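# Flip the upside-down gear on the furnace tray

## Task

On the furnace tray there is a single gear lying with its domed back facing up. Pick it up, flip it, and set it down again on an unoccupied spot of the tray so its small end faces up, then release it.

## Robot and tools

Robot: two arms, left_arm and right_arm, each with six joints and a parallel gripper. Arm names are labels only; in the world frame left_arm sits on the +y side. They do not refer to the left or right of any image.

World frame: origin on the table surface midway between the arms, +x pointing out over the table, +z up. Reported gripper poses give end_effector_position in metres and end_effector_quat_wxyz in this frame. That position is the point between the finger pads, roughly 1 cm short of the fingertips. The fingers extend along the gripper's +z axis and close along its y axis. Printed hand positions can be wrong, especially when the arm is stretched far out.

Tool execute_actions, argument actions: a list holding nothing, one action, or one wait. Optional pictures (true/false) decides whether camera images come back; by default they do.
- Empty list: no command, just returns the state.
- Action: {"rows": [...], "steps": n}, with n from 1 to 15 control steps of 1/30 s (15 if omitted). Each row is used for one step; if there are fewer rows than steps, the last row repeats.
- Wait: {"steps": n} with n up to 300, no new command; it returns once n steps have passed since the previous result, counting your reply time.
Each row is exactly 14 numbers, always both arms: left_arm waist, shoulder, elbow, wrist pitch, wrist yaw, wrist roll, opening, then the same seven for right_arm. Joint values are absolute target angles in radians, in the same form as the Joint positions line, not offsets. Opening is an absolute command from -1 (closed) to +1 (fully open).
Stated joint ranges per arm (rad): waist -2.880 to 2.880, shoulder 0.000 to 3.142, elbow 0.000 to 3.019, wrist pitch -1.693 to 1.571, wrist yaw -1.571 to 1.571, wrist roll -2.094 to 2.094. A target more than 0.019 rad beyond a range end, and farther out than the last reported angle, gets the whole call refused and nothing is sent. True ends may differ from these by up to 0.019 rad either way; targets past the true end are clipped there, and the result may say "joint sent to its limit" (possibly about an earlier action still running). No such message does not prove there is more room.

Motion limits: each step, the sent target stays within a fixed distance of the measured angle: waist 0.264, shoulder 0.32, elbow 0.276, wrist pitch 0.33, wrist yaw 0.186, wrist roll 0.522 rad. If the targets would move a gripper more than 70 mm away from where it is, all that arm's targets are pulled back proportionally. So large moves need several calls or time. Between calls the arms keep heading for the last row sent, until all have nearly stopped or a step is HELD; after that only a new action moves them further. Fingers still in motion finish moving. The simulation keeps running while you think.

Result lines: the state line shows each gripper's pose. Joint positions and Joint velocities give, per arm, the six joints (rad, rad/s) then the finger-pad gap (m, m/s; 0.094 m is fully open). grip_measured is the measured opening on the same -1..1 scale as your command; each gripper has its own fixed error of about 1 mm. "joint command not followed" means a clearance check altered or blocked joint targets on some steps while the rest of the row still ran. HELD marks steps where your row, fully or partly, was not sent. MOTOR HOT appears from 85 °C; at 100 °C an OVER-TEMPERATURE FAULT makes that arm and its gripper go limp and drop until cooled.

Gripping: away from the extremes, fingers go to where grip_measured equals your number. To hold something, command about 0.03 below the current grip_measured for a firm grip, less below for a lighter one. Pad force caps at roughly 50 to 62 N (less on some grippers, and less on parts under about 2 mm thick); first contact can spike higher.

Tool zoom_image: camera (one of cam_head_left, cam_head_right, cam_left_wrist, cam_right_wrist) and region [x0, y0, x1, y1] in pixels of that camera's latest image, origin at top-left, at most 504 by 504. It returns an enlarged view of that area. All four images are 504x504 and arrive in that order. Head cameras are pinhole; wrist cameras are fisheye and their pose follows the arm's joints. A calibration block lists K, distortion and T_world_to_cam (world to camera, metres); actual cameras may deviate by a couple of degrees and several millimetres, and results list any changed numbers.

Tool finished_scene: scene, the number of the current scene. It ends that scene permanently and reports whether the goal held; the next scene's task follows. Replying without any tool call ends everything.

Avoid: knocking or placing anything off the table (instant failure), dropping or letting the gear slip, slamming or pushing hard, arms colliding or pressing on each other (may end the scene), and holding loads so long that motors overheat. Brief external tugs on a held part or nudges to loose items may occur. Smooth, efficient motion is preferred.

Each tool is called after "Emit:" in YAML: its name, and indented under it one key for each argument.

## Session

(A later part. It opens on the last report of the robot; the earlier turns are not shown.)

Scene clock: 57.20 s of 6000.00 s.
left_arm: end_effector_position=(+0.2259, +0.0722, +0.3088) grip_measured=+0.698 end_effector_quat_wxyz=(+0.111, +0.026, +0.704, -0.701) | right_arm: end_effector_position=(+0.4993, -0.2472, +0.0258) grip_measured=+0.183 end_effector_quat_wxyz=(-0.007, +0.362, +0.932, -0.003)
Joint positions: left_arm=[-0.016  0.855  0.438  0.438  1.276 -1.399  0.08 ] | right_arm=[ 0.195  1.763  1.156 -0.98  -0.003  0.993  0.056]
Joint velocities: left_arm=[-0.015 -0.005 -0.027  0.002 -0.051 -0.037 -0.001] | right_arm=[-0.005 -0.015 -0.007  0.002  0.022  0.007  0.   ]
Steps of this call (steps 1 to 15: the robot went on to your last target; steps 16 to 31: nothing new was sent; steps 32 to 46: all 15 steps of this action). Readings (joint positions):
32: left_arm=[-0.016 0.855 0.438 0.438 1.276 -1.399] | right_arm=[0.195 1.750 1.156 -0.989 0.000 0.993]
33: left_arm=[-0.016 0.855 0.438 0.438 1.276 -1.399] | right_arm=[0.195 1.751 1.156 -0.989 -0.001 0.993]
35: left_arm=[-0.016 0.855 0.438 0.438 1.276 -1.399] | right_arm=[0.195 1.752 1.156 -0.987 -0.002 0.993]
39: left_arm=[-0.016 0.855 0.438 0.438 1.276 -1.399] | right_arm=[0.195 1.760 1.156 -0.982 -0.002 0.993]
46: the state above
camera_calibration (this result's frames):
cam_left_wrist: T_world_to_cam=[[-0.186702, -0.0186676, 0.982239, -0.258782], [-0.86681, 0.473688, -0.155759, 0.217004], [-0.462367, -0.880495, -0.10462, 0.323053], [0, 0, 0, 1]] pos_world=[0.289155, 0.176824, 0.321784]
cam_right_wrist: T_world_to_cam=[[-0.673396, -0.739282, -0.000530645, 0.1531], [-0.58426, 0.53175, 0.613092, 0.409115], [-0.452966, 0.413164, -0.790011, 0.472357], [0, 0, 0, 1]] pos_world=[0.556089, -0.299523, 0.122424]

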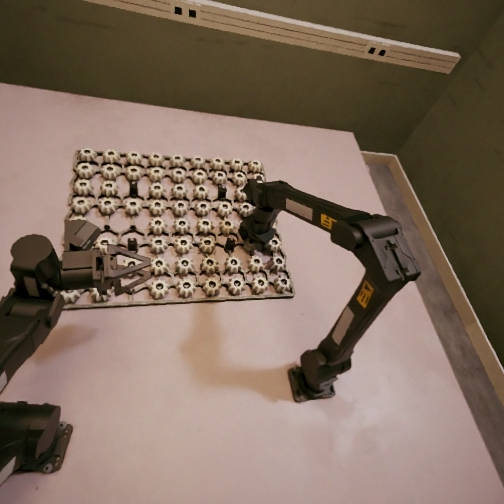

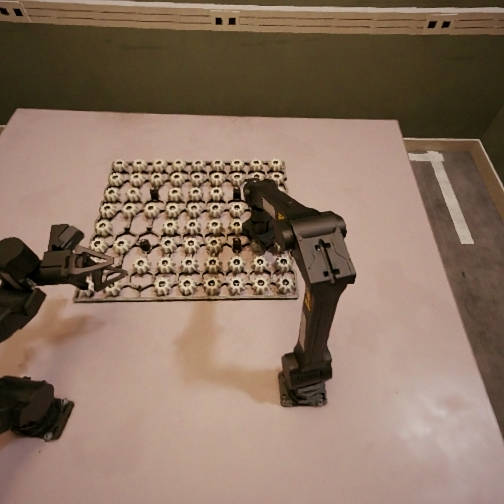

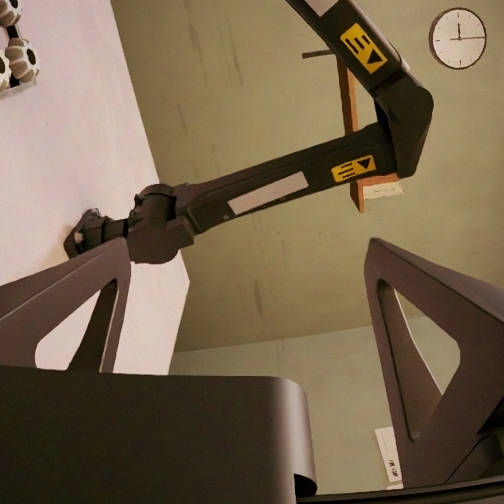

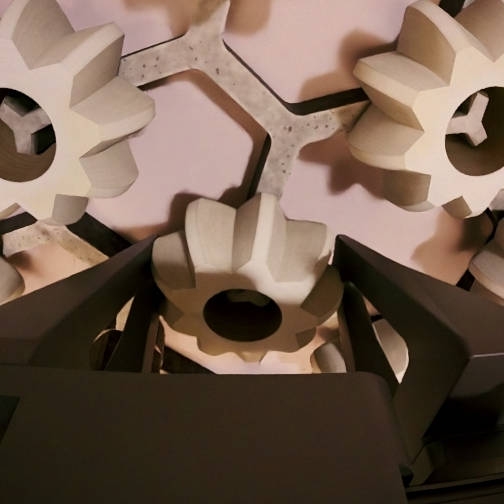

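Emit:
execute_actions:
  actions:
    - {"rows":[[-0.01,0.855,0.44,0.43,1.28,-1.41,0.7,0.195,1.765,1.17,-0.98,-0.003,1.0,0.19],[-0.01,0.855,0.44,0.43,1.28,-1.41,0.7,0.195,1.763,1.17,-0.98,-0.003,1.0,0.24],[-0.01,0.855,0.44,0.43,1.28,-1.41,0.7,0.195,1.76,1.17,-0.98,-0.003,1.0,0.3],[-0.01,0.855,0.44,0.43,1.28,-1.41,0.7,0.195,1.755,1.17,-0.98,-0.003,1.0,0.36],[-0.01,0.855,0.44,0.43,1.28,-1.41,0.7,0.195,1.745,1.17,-0.982,-0.003,1.0,0.38],[-0.01,0.855,0.44,0.43,1.28,-1.41,0.7,0.195,1.73,1.17,-0.985,-0.003,1.0,0.38],[-0.01,0.855,0.44,0.43,1.28,-1.41,0.7,0.195,1.715,1.17,-0.99,-0.003,1.0,0.38],[-0.01,0.855,0.44,0.43,1.28,-1.41,0.7,0.195,1.7,1.17,-0.995,-0.003,1.0,0.38],[-0.01,0.855,0.44,0.43,1.28,-1.41,0.7,0.195,1.685,1.17,-1.0,-0.003,1.0,0.38],[-0.01,0.855,0.44,0.43,1.28,-1.41,0.7,0.195,1.665,1.17,-1.006,-0.003,1.0,0.38],[-0.01,0.855,0.44,0.43,1.28,-1.41,0.7,0.195,1.645,1.17,-1.013,-0.003,1.0,0.38],[-0.01,0.855,0.44,0.43,1.28,-1.41,0.7,0.195,1.625,1.17,-1.02,-0.003,1.0,0.38],[-0.01,0.855,0.44,0.43,1.28,-1.41,0.7,0.195,1.605,1.17,-1.028,-0.003,1.0,0.38],[-0.01,0.855,0.44,0.43,1.28,-1.41,0.7,0.195,1.585,1.17,-1.035,-0.003,1.0,0.38],[-0.01,0.855,0.44,0.43,1.28,-1.41,0.7,0.195,1.57,1.17,-1.04,-0.003,1.0,0.38]],"steps":15}
  pictures: false

Emit:
execute_actions:
  actions:
    - {"steps":8}

Scene clock: 59.53 s of 6000.00 s.
left_arm: end_effector_position=(+0.2259, +0.0722, +0.3088) grip_measured=+0.698 end_effector_quat_wxyz=(+0.111, +0.026, +0.704, -0.701) | right_arm: end_effector_position=(+0.4996, -0.2471, +0.0863) grip_measured=+0.378 end_effector_quat_wxyz=(+0.032, +0.362, +0.931, +0.024)
Joint positions: left_arm=[-0.016  0.855  0.438  0.438  1.276 -1.399  0.08 ] | right_arm=[ 0.195  1.627  1.156 -1.02  -0.003  0.993  0.065]
Joint velocities: left_arm=[-0.005 -0.015 -0.007  0.002 -0.037 -0.037  0.001] | right_arm=[-0.005 -0.737  0.002 -0.168 -0.037  0.007 -0.001]
Steps of this call (steps 1 to 15: the robot went on to your last target; steps 16 to 55: nothing new was sent; steps 56 to 70: all 15 steps of this action). Readings (joint positions):
56: left_arm=[-0.016 0.855 0.438 0.438 1.276 -1.399] | right_arm=[0.195 1.763 1.156 -0.980 -0.003 0.993]
57: left_arm=[-0.016 0.855 0.438 0.438 1.276 -1.399] | right_arm=[0.195 1.763 1.156 -0.980 -0.003 0.993]
59: left_arm=[-0.016 0.855 0.438 0.438 1.276 -1.399] | right_arm=[0.195 1.763 1.156 -0.980 -0.003 0.993]
63: left_arm=[-0.016 0.855 0.438 0.438 1.276 -1.399] | right_arm=[0.195 1.753 1.156 -0.982 -0.003 0.993]
70: the state above

Scene clock: 59.80 s of 6000.00 s.
left_arm: end_effector_position=(+0.2259, +0.0722, +0.3088) grip_measured=+0.698 end_effector_quat_wxyz=(+0.111, +0.026, +0.704, -0.701) | right_arm: end_effector_position=(+0.4987, -0.2474, +0.1221) grip_measured=+0.378 end_effector_quat_wxyz=(+0.059, +0.361, +0.930, +0.044)
Joint positions: left_arm=[-0.016  0.855  0.438  0.438  1.276 -1.399  0.08 ] | right_arm=[ 0.195  1.547  1.156 -1.032 -0.003  0.993  0.065]
Joint velocities: left_arm=[-0.015 -0.005  0.002  0.002 -0.007 -0.022 -0.001] | right_arm=[-0.005  0.044 -0.007 -0.051  0.022 -0.007  0.001]
Steps of this call (steps 1 to 8: the robot went on to your last target). Readings (joint positions):
1: left_arm=[-0.016 0.855 0.438 0.438 1.276 -1.399] | right_arm=[0.195 1.604 1.156 -1.025 -0.003 0.993]
2: left_arm=[-0.016 0.855 0.438 0.438 1.276 -1.399] | right_arm=[0.195 1.582 1.156 -1.028 -0.003 0.993]
4: left_arm=[-0.016 0.855 0.438 0.438 1.276 -1.399] | right_arm=[0.195 1.553 1.156 -1.030 -0.003 0.993]
8: the state above
camera_calibration (this result's frames):
cam_left_wrist: T_world_to_cam=[[-0.186702, -0.0186676, 0.982239, -0.258782], [-0.86681, 0.473688, -0.155759, 0.217004], [-0.462367, -0.880495, -0.10462, 0.323053], [0, 0, 0, 1]] pos_world=[0.289155, 0.176824, 0.321784]
cam_right_wrist: T_world_to_cam=[[-0.662818, -0.736226, -0.136544, 0.16464], [-0.674985, 0.508536, 0.53459, 0.398814], [-0.324141, 0.446501, -0.834008, 0.497617], [0, 0, 0, 1]] pos_world=[0.539618, -0.303785, 0.224295]

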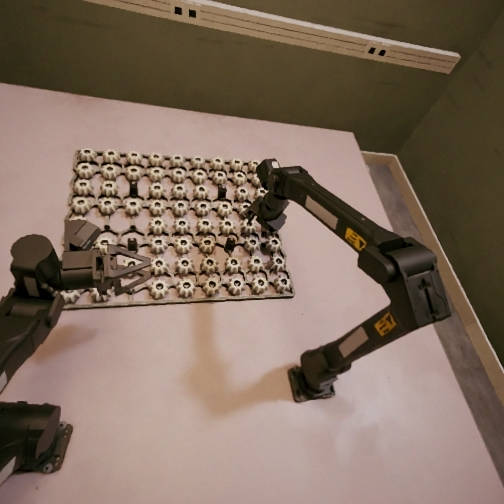

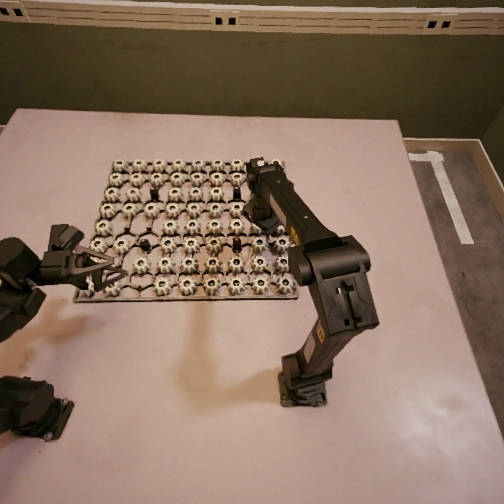

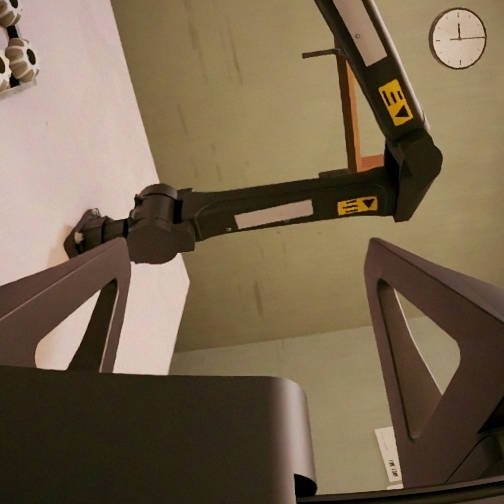

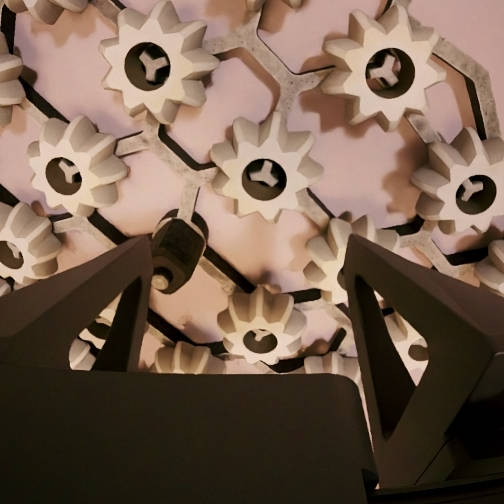

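Emit:
execute_actions:
  actions: []

Scene clock: 61.00 s of 6000.00 s.
left_arm: end_effector_position=(+0.2259, +0.0722, +0.3088) grip_measured=+0.698 end_effector_quat_wxyz=(+0.111, +0.026, +0.704, -0.701) | right_arm: end_effector_position=(+0.4985, -0.2474, +0.1212) grip_measured=+0.378 end_effector_quat_wxyz=(+0.058, +0.361, +0.930, +0.043)
Joint positions: left_arm=[-0.016  0.855  0.438  0.438  1.276 -1.399  0.08 ] | right_arm=[ 0.195  1.549  1.156 -1.033 -0.003  0.993  0.065]
Joint velocities: left_arm=[ 0.005  0.005 -0.027 -0.012 -0.007 -0.037 -0.   ] | right_arm=[-0.005 -0.024  0.007 -0.002 -0.037 -0.007 -0.   ]
Steps of this call (steps 1 to 30: the robot went on to your last target; steps 31 to 36: nothing new was sent). Readings (joint positions):
1: left_arm=[-0.016 0.855 0.438 0.438 1.276 -1.399] | right_arm=[0.195 1.548 1.156 -1.033 -0.003 0.993]
2: left_arm=[-0.016 0.855 0.438 0.438 1.276 -1.399] | right_arm=[0.195 1.548 1.156 -1.033 -0.003 0.993]
4: left_arm=[-0.016 0.855 0.438 0.438 1.276 -1.399] | right_arm=[0.195 1.549 1.156 -1.033 -0.003 0.993]
8: left_arm=[-0.016 0.855 0.438 0.438 1.276 -1.399] | right_arm=[0.195 1.549 1.156 -1.033 -0.003 0.993]
36: the state above
All arms were judged still, so your last target was given up. Only a new action makes them travel on or press farther. Fingers that are still opening or closing keep moving.
camera_calibration (this result's frames):
cam_left_wrist: T_world_to_cam=[[-0.186702, -0.0186676, 0.982239, -0.258782], [-0.86681, 0.473688, -0.155759, 0.217004], [-0.462367, -0.880495, -0.10462, 0.323053], [0, 0, 0, 1]] pos_world=[0.289155, 0.176824, 0.321784]
cam_right_wrist: T_world_to_cam=[[-0.663118, -0.736303, -0.134654, 0.164333], [-0.673799, 0.508842, 0.535794, 0.398559], [-0.325989, 0.446024, -0.833543, 0.497617], [0, 0, 0, 1]] pos_world=[0.539738, -0.303754, 0.223368]

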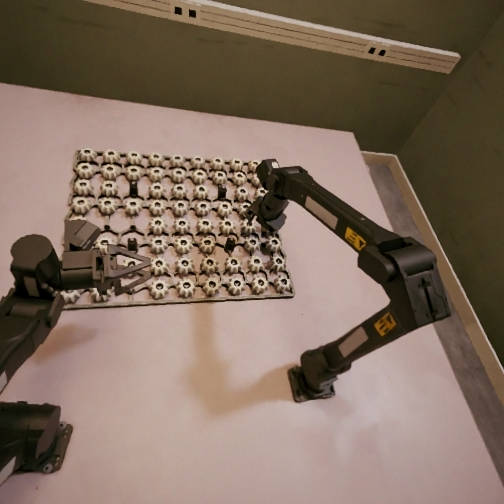

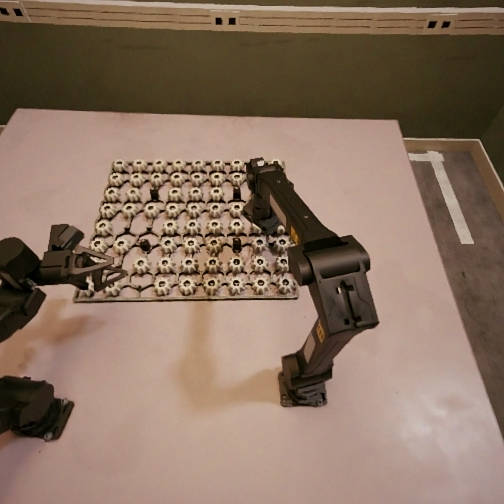

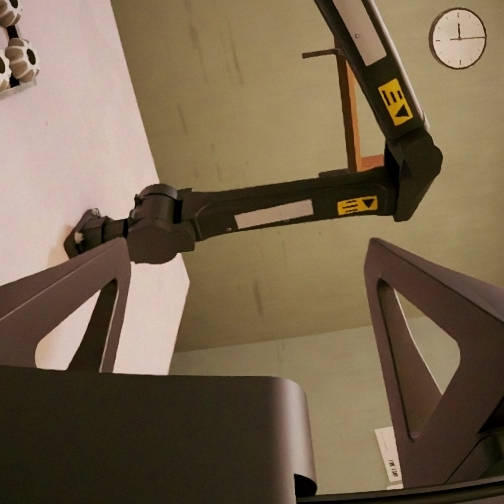

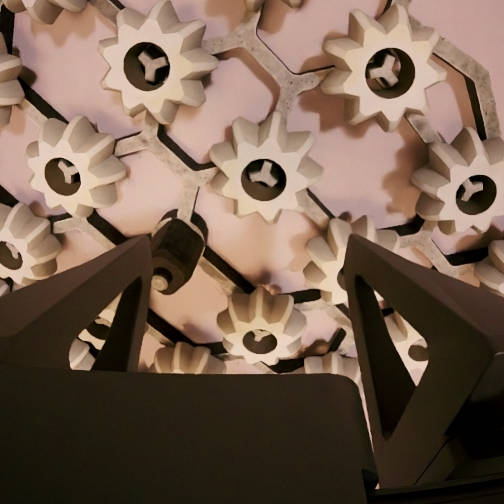

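Emit:
finished_scene:
  scene: 2

The scene is finished: the task was done.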